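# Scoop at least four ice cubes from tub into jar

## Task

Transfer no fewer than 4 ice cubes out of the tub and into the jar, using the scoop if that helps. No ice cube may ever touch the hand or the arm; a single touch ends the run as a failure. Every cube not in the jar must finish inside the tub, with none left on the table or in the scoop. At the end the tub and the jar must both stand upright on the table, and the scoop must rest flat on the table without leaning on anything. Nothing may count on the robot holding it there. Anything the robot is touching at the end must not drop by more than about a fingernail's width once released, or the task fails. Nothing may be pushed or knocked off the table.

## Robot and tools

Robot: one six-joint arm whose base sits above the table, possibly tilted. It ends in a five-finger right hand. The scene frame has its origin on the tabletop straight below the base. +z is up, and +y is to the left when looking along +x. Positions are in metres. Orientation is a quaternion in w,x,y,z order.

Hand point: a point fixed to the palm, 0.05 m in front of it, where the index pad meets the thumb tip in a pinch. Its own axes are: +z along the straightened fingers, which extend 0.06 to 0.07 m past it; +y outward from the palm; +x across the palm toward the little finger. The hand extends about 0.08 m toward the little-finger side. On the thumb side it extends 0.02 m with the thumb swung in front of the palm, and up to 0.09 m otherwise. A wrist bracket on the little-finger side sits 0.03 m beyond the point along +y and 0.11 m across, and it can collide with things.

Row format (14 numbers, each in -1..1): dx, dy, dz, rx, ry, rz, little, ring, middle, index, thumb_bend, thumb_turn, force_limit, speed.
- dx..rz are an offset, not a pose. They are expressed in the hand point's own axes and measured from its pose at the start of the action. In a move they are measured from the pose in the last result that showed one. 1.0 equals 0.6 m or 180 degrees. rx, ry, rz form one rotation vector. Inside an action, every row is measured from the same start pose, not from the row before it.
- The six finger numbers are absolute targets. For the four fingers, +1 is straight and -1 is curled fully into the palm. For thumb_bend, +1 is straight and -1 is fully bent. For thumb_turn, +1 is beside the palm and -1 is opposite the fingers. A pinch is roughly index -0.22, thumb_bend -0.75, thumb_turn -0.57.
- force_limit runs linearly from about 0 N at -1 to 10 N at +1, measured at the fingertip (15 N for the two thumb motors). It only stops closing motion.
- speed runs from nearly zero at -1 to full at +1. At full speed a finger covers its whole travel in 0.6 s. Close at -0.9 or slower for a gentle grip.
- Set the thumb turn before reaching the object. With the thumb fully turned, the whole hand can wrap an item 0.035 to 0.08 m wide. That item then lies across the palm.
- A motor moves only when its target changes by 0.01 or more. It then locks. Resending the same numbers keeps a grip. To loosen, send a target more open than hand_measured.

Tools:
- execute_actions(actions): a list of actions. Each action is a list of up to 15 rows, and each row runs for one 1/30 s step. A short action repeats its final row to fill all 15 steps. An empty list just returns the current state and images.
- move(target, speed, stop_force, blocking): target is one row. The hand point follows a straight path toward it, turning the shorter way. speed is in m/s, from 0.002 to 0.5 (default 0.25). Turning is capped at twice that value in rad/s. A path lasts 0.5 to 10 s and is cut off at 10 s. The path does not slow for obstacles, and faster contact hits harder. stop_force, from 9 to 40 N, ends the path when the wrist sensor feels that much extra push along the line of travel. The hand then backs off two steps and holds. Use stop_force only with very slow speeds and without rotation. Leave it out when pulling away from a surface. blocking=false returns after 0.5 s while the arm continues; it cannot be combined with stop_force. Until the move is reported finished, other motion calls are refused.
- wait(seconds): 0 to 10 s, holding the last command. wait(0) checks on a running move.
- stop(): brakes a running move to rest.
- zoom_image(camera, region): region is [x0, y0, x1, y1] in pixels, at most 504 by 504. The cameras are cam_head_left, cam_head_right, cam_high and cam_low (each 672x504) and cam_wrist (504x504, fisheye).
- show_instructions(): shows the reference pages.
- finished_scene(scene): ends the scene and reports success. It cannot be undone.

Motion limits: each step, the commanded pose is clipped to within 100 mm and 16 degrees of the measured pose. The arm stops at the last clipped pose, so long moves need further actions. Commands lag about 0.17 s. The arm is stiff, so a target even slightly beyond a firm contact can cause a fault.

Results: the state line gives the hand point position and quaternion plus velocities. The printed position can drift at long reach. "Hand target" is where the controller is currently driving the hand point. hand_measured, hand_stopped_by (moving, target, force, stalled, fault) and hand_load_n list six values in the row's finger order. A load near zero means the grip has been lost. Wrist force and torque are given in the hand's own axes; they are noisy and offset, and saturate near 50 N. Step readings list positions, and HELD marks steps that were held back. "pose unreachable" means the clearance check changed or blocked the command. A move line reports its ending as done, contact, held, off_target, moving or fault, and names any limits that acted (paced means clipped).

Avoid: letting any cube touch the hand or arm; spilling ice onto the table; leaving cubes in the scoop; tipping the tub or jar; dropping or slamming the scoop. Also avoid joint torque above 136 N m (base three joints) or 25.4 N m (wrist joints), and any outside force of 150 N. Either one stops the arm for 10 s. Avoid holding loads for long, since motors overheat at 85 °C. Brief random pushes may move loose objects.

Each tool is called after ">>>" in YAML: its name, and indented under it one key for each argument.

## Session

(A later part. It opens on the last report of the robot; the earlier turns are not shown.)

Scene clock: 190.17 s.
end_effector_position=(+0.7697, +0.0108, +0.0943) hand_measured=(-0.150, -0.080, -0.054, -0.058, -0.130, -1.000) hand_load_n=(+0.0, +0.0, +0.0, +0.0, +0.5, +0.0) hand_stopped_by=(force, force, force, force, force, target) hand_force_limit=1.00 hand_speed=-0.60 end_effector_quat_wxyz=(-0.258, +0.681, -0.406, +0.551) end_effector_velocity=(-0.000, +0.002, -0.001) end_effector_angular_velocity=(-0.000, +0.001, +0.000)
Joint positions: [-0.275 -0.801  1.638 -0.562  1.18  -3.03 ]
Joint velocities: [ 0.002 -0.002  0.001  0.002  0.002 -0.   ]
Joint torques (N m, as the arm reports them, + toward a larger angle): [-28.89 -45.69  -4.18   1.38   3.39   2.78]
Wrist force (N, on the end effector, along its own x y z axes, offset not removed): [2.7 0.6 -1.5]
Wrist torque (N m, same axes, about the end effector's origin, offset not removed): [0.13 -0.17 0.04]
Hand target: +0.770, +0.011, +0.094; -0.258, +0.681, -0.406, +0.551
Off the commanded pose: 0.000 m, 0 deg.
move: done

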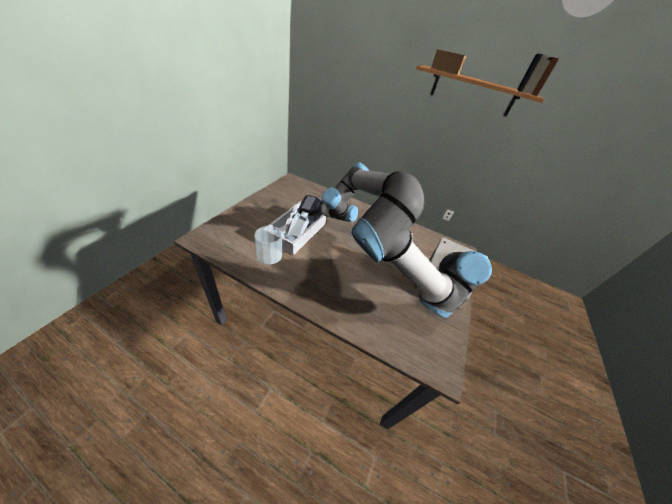

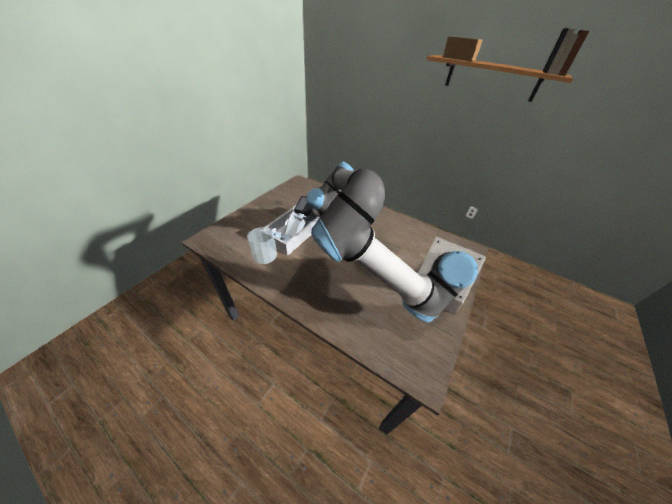

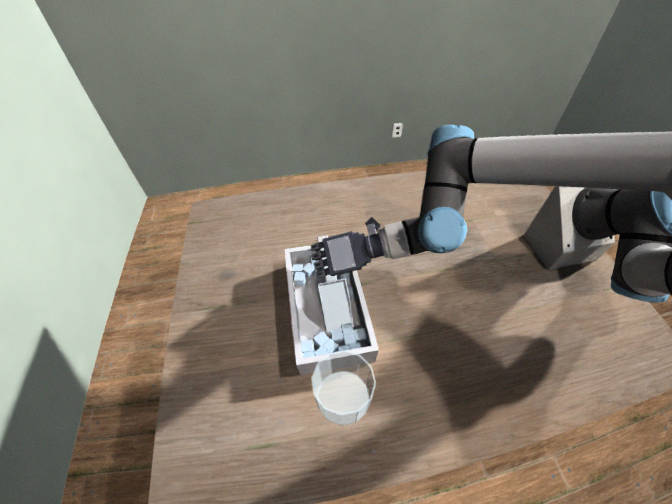

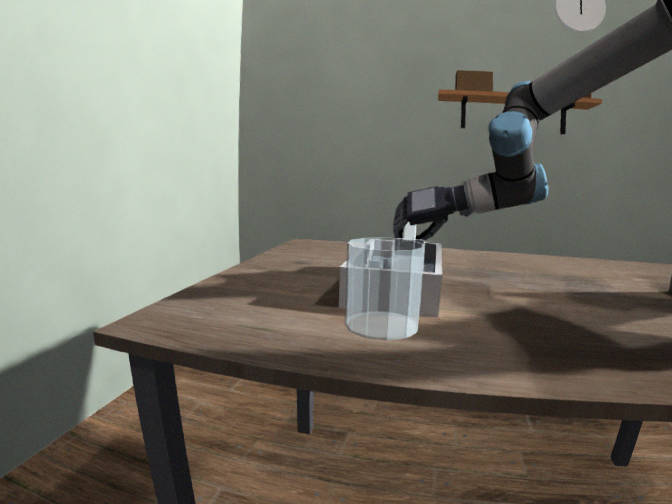

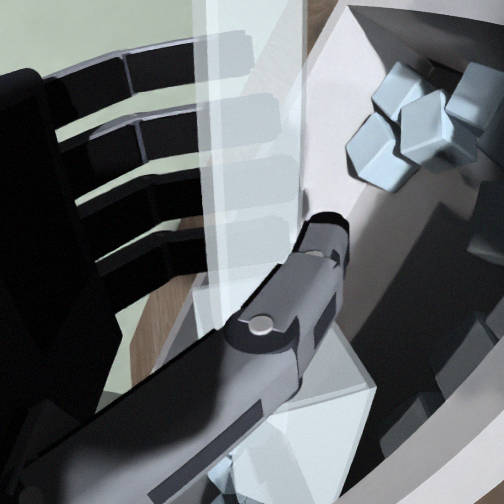

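Grip is loose but the handle is caged deeper, lip resting on floor. Regrip.

>>> move:
  target: [0,0,0,0,0,0,-0.95,-0.95,-0.95,-0.95,-0.95,-1,1,-0.6]

>>> move:
  target: [-0.042,-0.027,-0.0047,0,0,0,-0.95,-0.95,-0.95,-0.95,-0.95,-1,1,-0.6]
  speed: 0.03

>>> zoom_image:
  camera: "cam_high"
  region: [240,200,440,380]

Scene clock: 199.57 s.
end_effector_position=(+0.7697, +0.0108, +0.0943) hand_measured=(-0.950, -0.950, -0.304, -0.380, -0.354, -1.000) hand_load_n=(+0.0, +0.0, +11.5, +6.0, +15.0, -1.0) hand_stopped_by=(target, target, force, force, force, target) hand_force_limit=1.00 hand_speed=-0.60 end_effector_quat_wxyz=(-0.258, +0.681, -0.406, +0.551) end_effector_velocity=(-0.000, -0.000, -0.001) end_effector_angular_velocity=(+0.000, +0.001, -0.000)
Joint positions: [-0.275 -0.801  1.638 -0.562  1.18  -3.03 ]
Joint velocities: [ 0.001  0.001 -0.     0.     0.    -0.   ]
Joint torques (N m, as the arm reports them, + toward a larger angle): [-45.73 -17.29  -6.29  -2.94  -1.18  -0.78]
Wrist force (N, on the end effector, along its own x y z axes, offset not removed): [1.3 3.1 1.1]
Wrist torque (N m, same axes, about the end effector's origin, offset not removed): [0.29 -0.23 0.13]
Hand target: +0.770, +0.011, +0.094; -0.258, +0.681, -0.406, +0.551
Off the commanded pose: 0.000 m, 0 deg.
move: done

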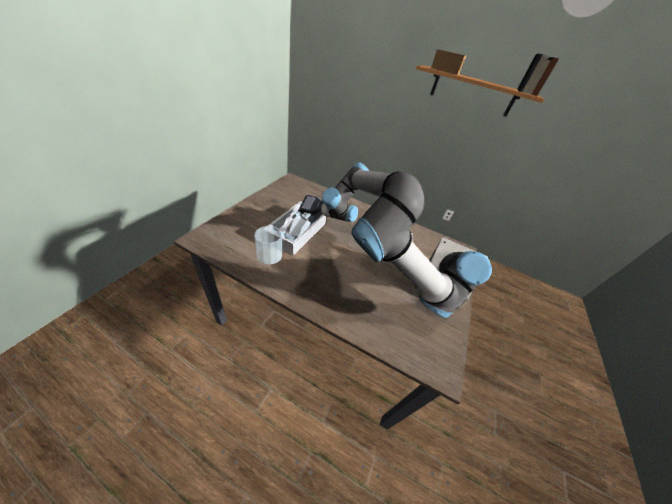

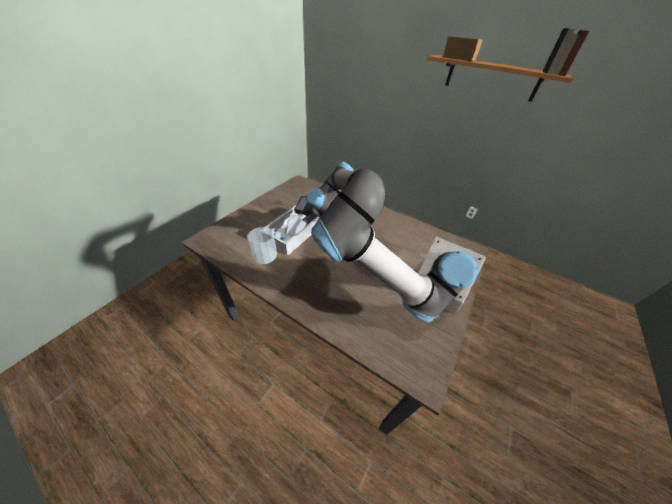

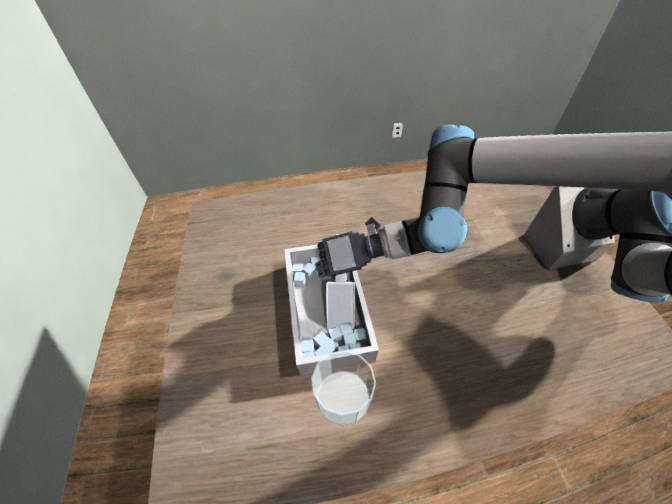

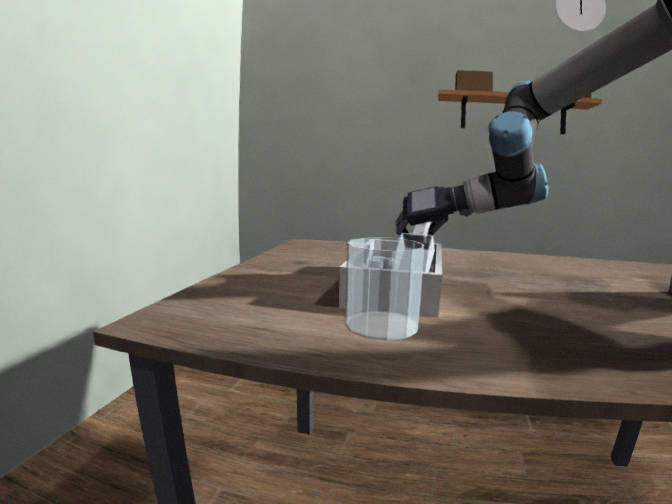

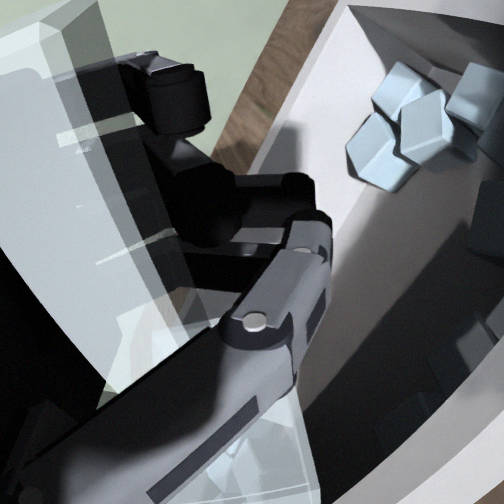

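Scene clock: 200.87 s.
end_effector_position=(+0.7698, +0.0409, +0.0943) hand_measured=(-0.950, -0.950, -0.304, -0.380, -0.354, -1.000) hand_load_n=(+0.0, +0.0, +11.5, +6.0, +15.0, -1.0) hand_stopped_by=(target, target, force, force, force, target) hand_force_limit=1.00 hand_speed=-0.60 end_effector_quat_wxyz=(-0.258, +0.681, -0.406, +0.551) end_effector_velocity=(+0.000, +0.001, +0.000) end_effector_angular_velocity=(-0.001, -0.001, -0.001)
Joint positions: [-0.237 -0.839  1.637 -0.527  1.217 -3.019]
Joint velocities: [ 0.001 -0.001 -0.001  0.002  0.002  0.   ]
Joint torques (N m, as the arm reports them, + toward a larger angle): [-28.13 -44.68 -19.14   1.24   3.4    2.87]
Wrist force (N, on the end effector, along its own x y z axes, offset not removed): [1.5 1.7 -0.7]
Wrist torque (N m, same axes, about the end effector's origin, offset not removed): [0.10 -0.01 0.05]
Hand target: +0.770, +0.041, +0.094; -0.258, +0.681, -0.406, +0.551
Off the commanded pose: 0.000 m, 0 deg.
move: done

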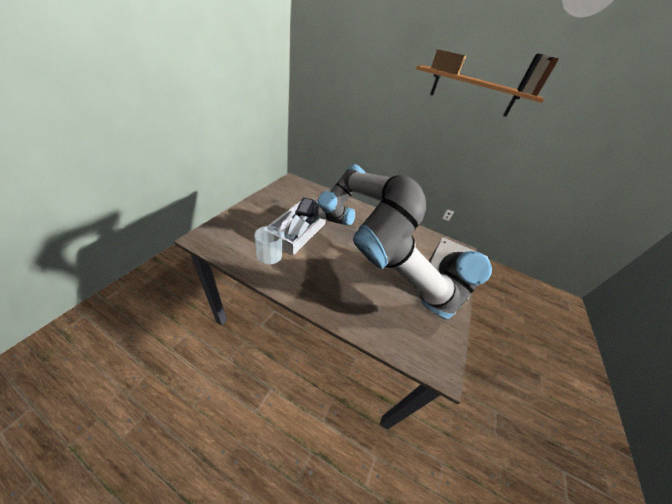

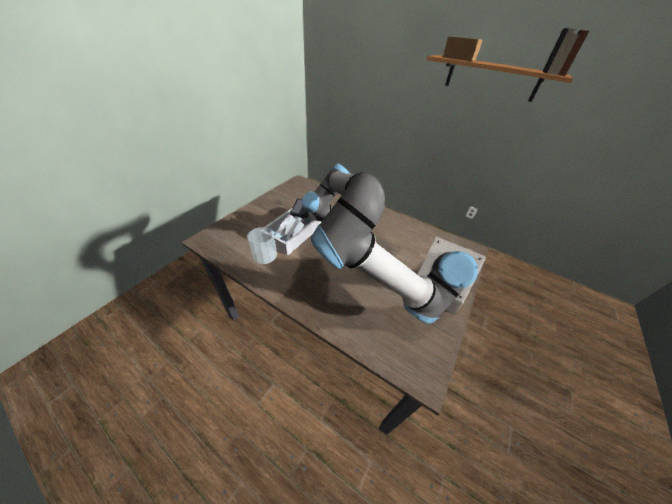

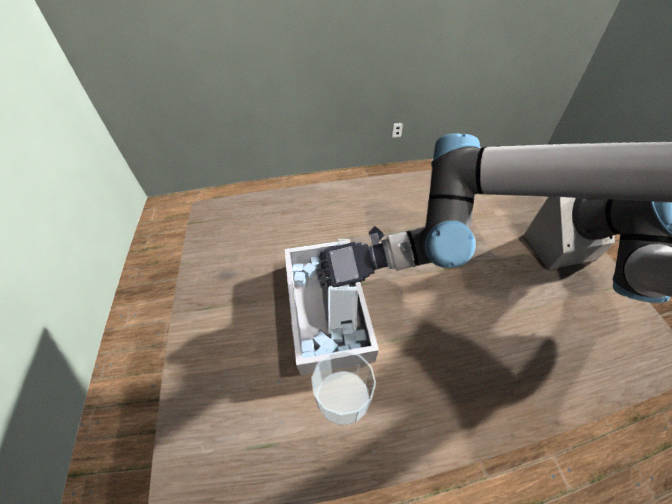

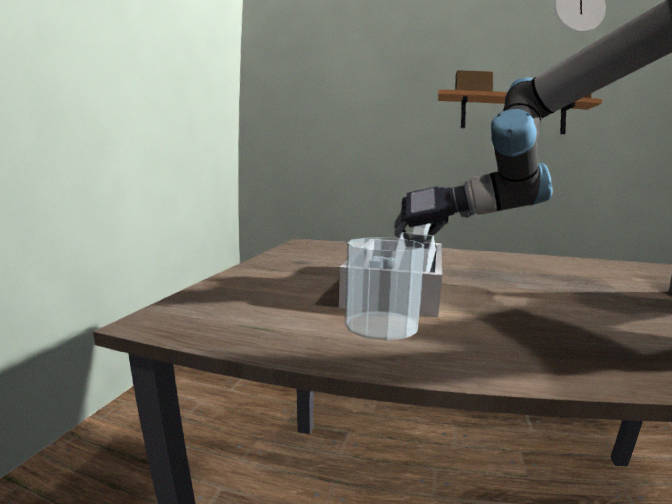

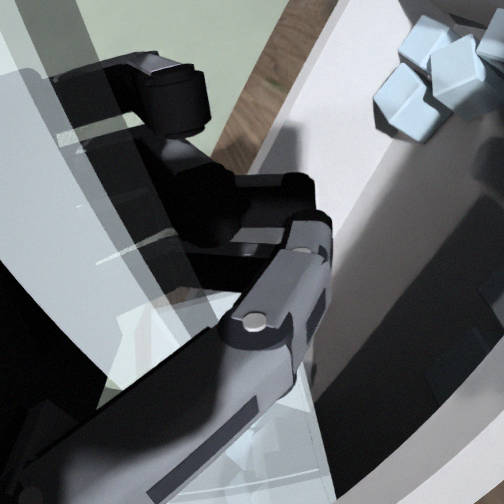

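Region (240, 200, 440, 380) of cam_high's 672x504 image, scaled by 2.520, with more detail than that image has; it fills the top 454 rows of this view, and the rest is white.

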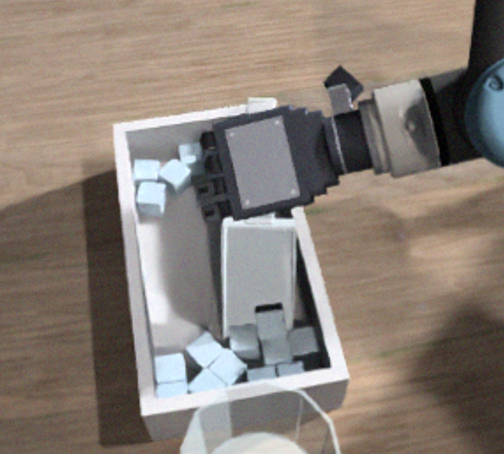

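>>> move:
  target: [0.06,-0.09,-0.03,0.01,-0.044,0.16,-0.95,-0.95,-0.95,-0.95,-0.95,-1,1,-0.6]
  speed: 0.06

Scene clock: 212.87 s.
end_effector_position=(+0.7694, +0.0413, +0.1616) hand_measured=(-0.950, -0.950, -0.304, -0.380, -0.354, -1.000) hand_load_n=(+0.0, +1.0, +11.5, +6.0, +15.0, -1.0) hand_stopped_by=(target, target, force, force, force, target) hand_force_limit=1.00 hand_speed=-0.60 end_effector_quat_wxyz=(-0.424, +0.591, -0.536, +0.429) end_effector_velocity=(-0.001, -0.000, -0.000) end_effector_angular_velocity=(+0.009, +0.002, -0.001)
Joint positions: [-0.404 -0.837  1.634 -0.594  0.939 -2.518]
Joint velocities: [-0.001  0.001  0.002 -0.003 -0.003  0.009]
Joint torques (N m, as the arm reports them, + toward a larger angle): [-45.95 -15.39 -19.59  -3.09  -1.63   2.82]
Wrist force (N, on the end effector, along its own x y z axes, offset not removed): [2.4 3.2 1.0]
Wrist torque (N m, same axes, about the end effector's origin, offset not removed): [0.32 -0.28 0.18]
Hand target: +0.769, +0.041, +0.162; -0.424, +0.591, -0.536, +0.429
Off the commanded pose: 0.000 m, 0 deg.
move: done

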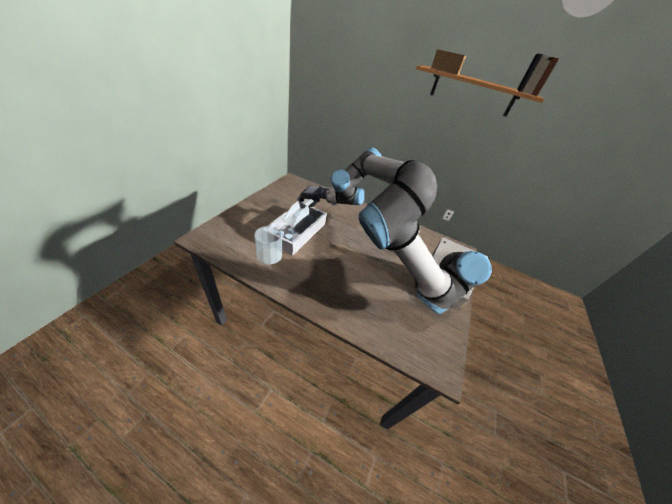

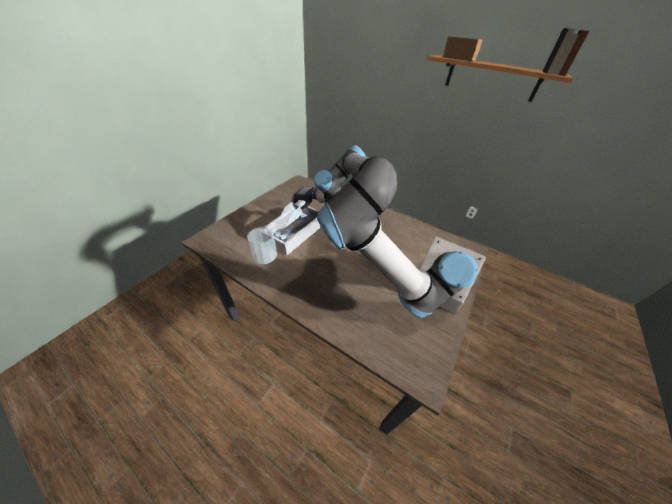

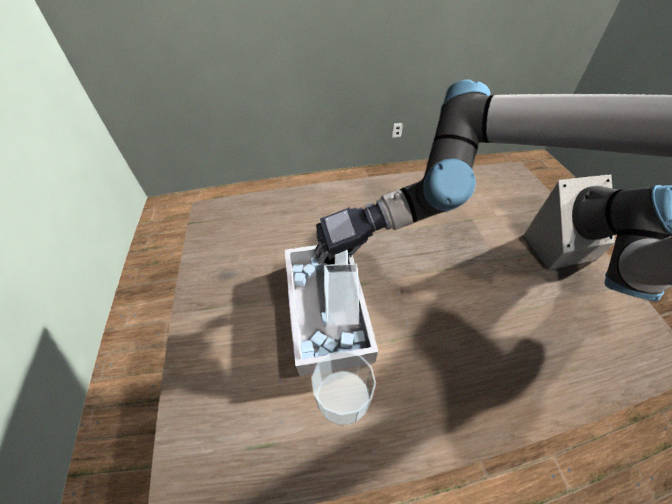

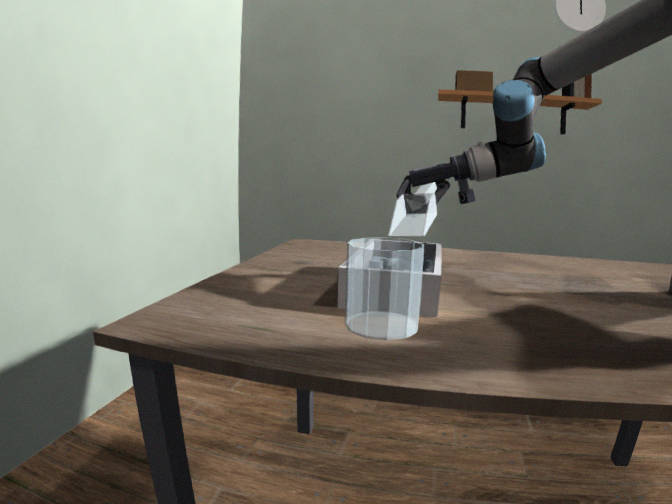

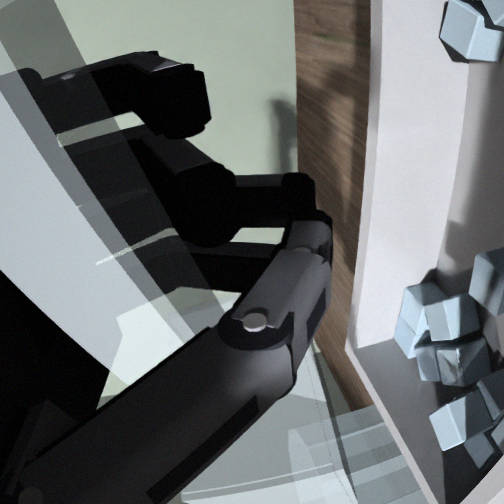

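Carried. Move out, level, lower, open.

>>> move:
  target: [-0.018,0.08,-0.289,-0.002,0.007,-0.027,-0.95,-0.95,-0.95,-0.95,-0.95,-1,1,-0.6]
  speed: 0.08

>>> move:
  target: [-0.028,0.198,0.057,0,0,0,-0.95,-0.95,-0.95,-0.95,-0.95,-1,1,-0.6]
  speed: 0.06

>>> move:
  target: [0,0,0,0,0,0,0.3,0.3,0.3,0.3,0.2,-1,1,-0.6]

Scene clock: 222.10 s.
end_effector_position=(+0.5892, +0.0413, +0.1623) hand_measured=(-0.950, -0.950, -0.304, -0.380, -0.354, -1.000) hand_load_n=(+0.0, +1.0, +11.5, +6.0, +15.0, -1.0) hand_stopped_by=(target, target, force, force, force, target) hand_force_limit=1.00 hand_speed=-0.60 end_effector_quat_wxyz=(-0.398, +0.610, -0.516, +0.451) end_effector_velocity=(-0.001, -0.000, +0.001) end_effector_angular_velocity=(-0.002, -0.001, +0.000)
Joint positions: [-0.59  -1.127  2.172 -0.783  0.774 -2.675]
Joint velocities: [-0.003 -0.003  0.003 -0.001 -0.001 -0.002]
Joint torques (N m, as the arm reports them, + toward a larger angle): [-35.38 -29.29  -7.48  -3.23  -1.63  -2.76]
Wrist force (N, on the end effector, along its own x y z axes, offset not removed): [2.3 4.5 2.6]
Wrist torque (N m, same axes, about the end effector's origin, offset not removed): [0.33 -0.43 0.22]
Hand target: +0.589, +0.041, +0.162; -0.398, +0.610, -0.516, +0.451
Off the commanded pose: 0.000 m, 0 deg.
move: done

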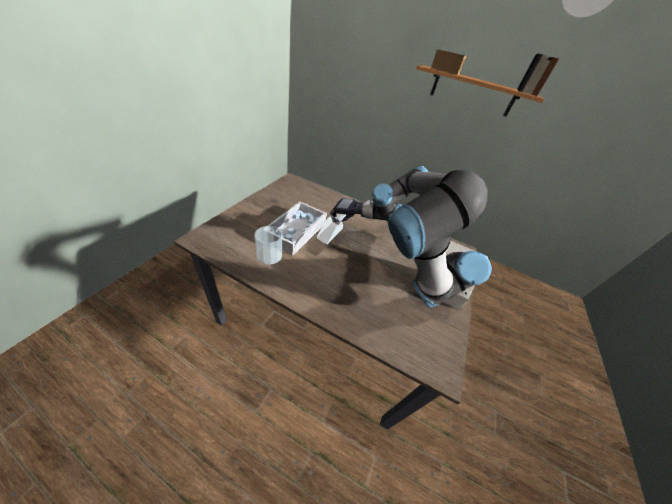

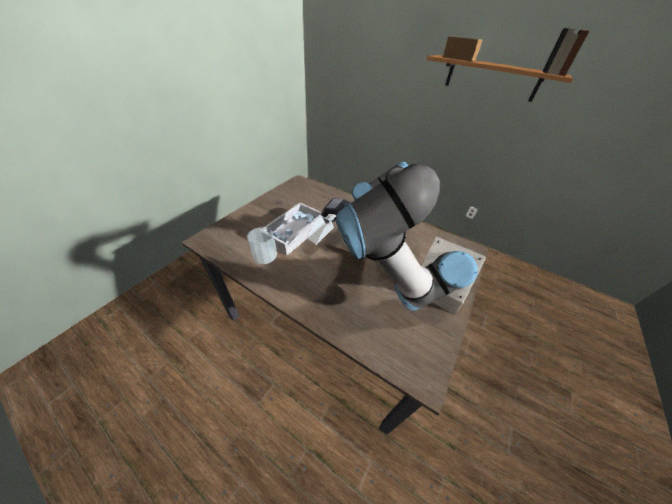

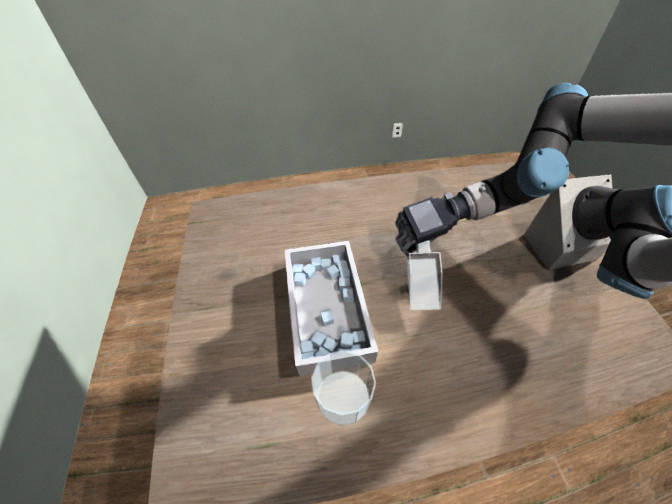

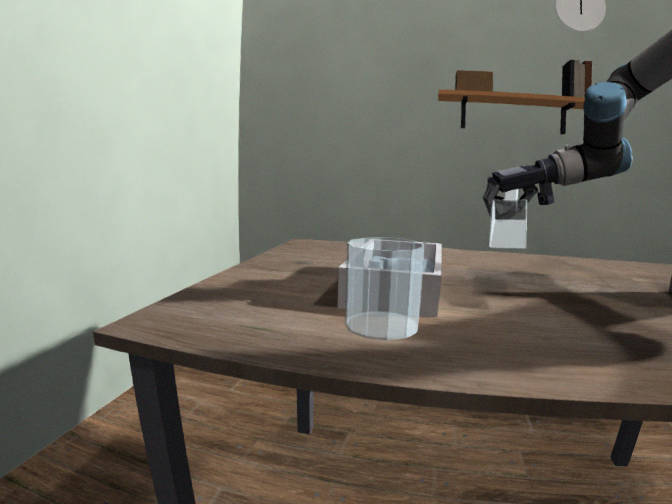

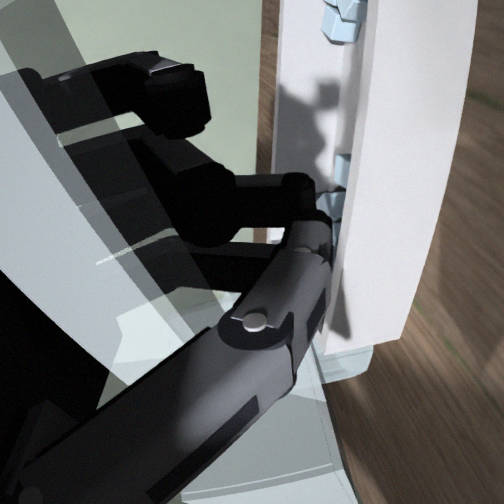

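Scene clock: 224.57 s.
end_effector_position=(+0.5889, +0.0409, +0.0376) hand_measured=(-0.950, -0.950, -0.304, -0.380, -0.354, -1.000) hand_load_n=(+0.0, +0.5, +11.5, +6.0, +15.0, -1.0) hand_stopped_by=(target, target, force, force, force, target) hand_force_limit=1.00 hand_speed=-0.60 end_effector_quat_wxyz=(-0.398, +0.610, -0.516, +0.451) end_effector_velocity=(-0.000, +0.000, -0.001) end_effector_angular_velocity=(-0.001, -0.000, +0.000)
Joint positions: [-0.366 -0.91   2.217 -1.088  0.991 -2.605]
Joint velocities: [ 0.003  0.002 -0.    -0.003  0.003 -0.   ]
Joint torques (N m, as the arm reports them, + toward a larger angle): [-21.22  -8.51 -15.81  -3.06   3.31   2.47]
Wrist force (N, on the end effector, along its own x y z axes, offset not removed): [1.2 1.6 2.5]
Wrist torque (N m, same axes, about the end effector's origin, offset not removed): [0.10 0.02 0.17]
Hand target: +0.589, +0.041, +0.038; -0.398, +0.610, -0.516, +0.451
Off the commanded pose: 0.000 m, 0 deg.
move: done

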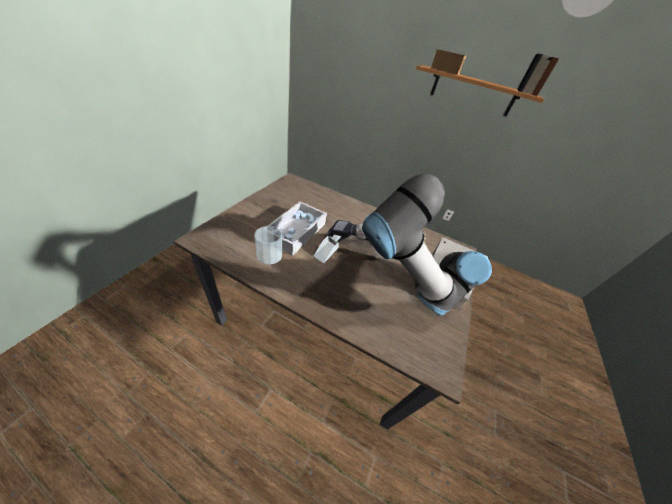

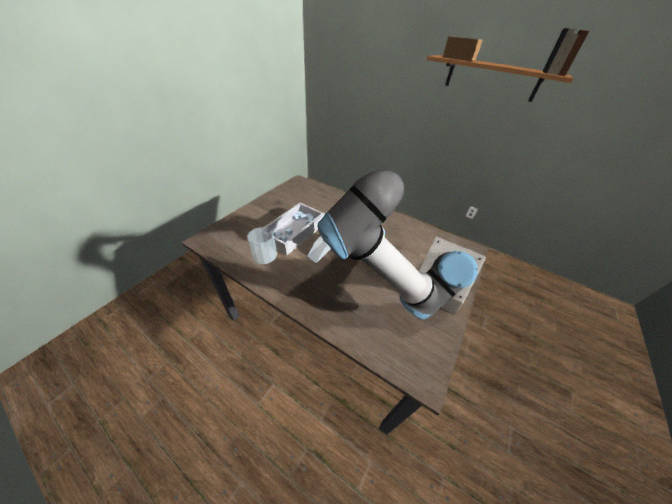

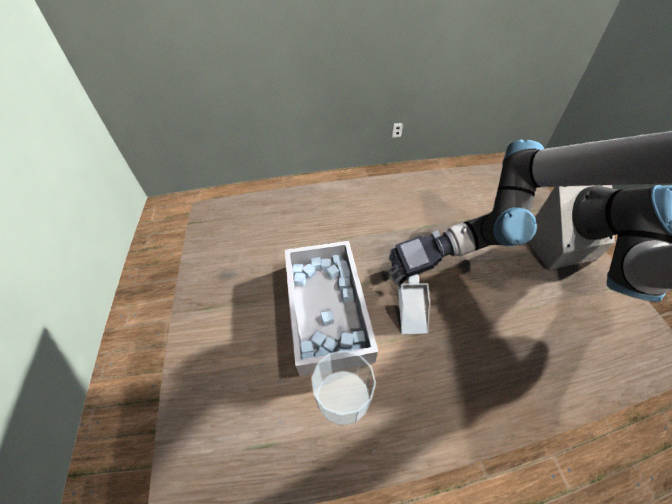

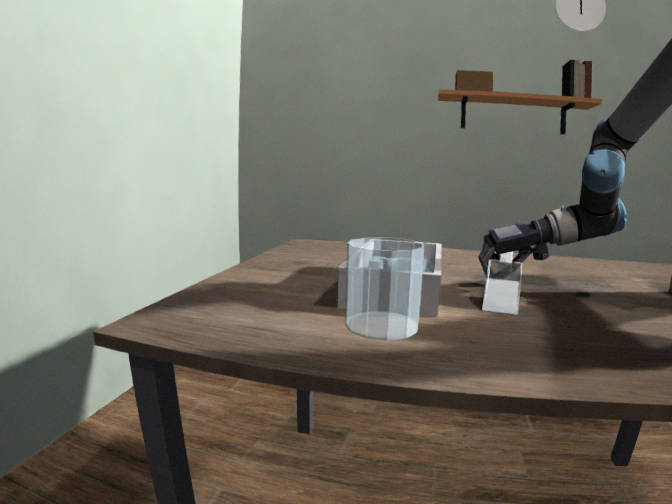

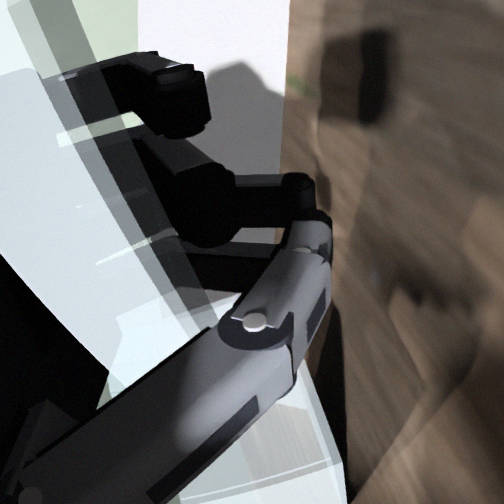

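Scene clock: 226.73 s.
end_effector_position=(+0.5889, +0.0409, +0.0376) hand_measured=(+0.300, +0.300, +0.300, +0.300, +0.200, -1.000) hand_load_n=(+0.0, +0.0, +0.0, +0.0, +0.0, +0.0) hand_stopped_by=(target, target, target, target, target, target) hand_force_limit=1.00 hand_speed=-0.60 end_effector_quat_wxyz=(-0.398, +0.610, -0.516, +0.451) end_effector_velocity=(+0.000, -0.000, -0.000) end_effector_angular_velocity=(-0.000, -0.000, +0.000)
Joint positions: [-0.366 -0.91   2.217 -1.088  0.991 -2.605]
Joint velocities: [ 0.     0.    -0.001 -0.     0.    -0.   ]
Joint torques (N m, as the arm reports them, + toward a larger angle): [-37.35 -34.64  -9.06   1.23  -1.52  -0.63]
Wrist force (N, on the end effector, along its own x y z axes, offset not removed): [1.8 1.3 2.5]
Wrist torque (N m, same axes, about the end effector's origin, offset not removed): [0.01 -0.39 0.06]
Hand target: +0.589, +0.041, +0.038; -0.398, +0.610, -0.516, +0.451
Off the commanded pose: 0.000 m, 0 deg.
move: done

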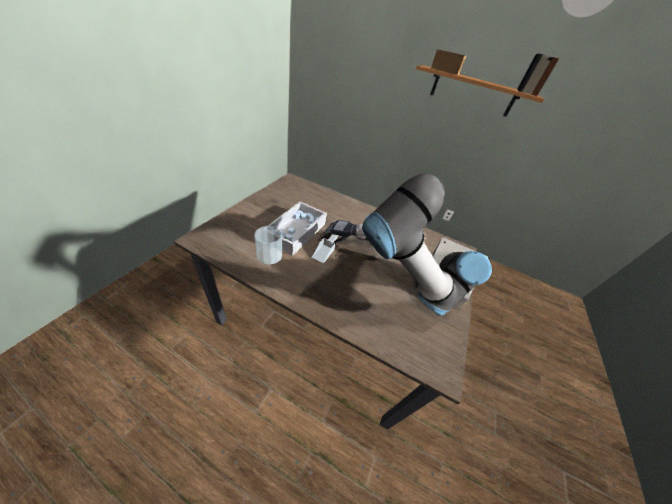

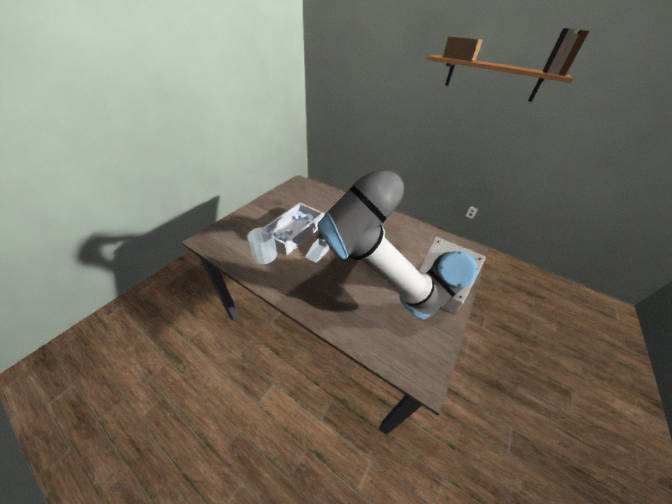

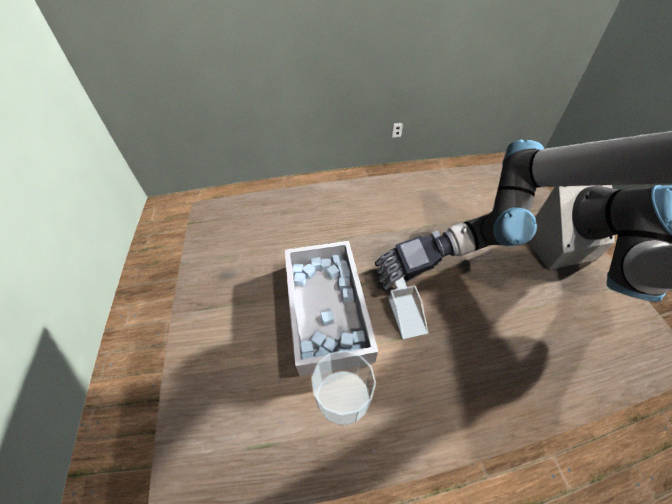

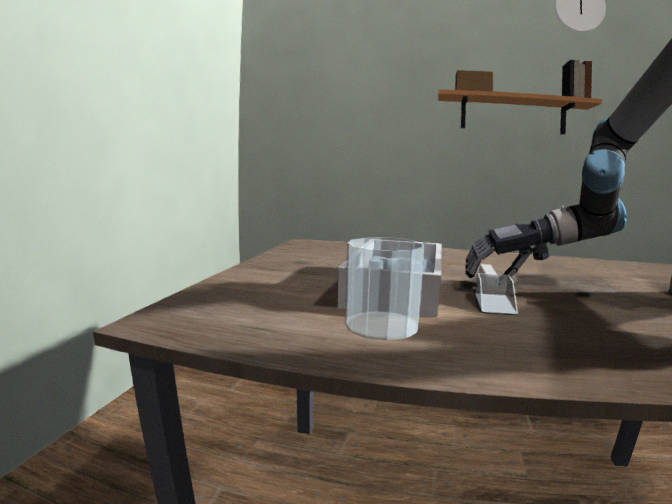

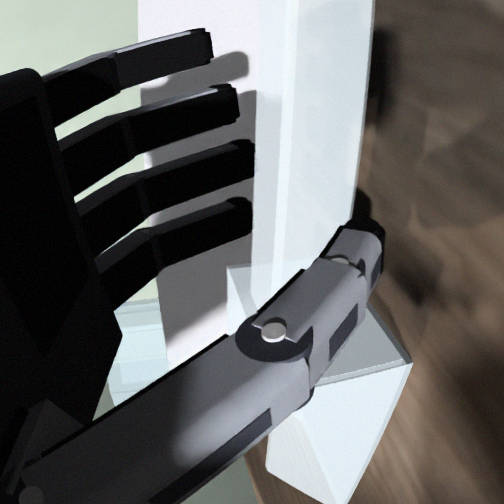

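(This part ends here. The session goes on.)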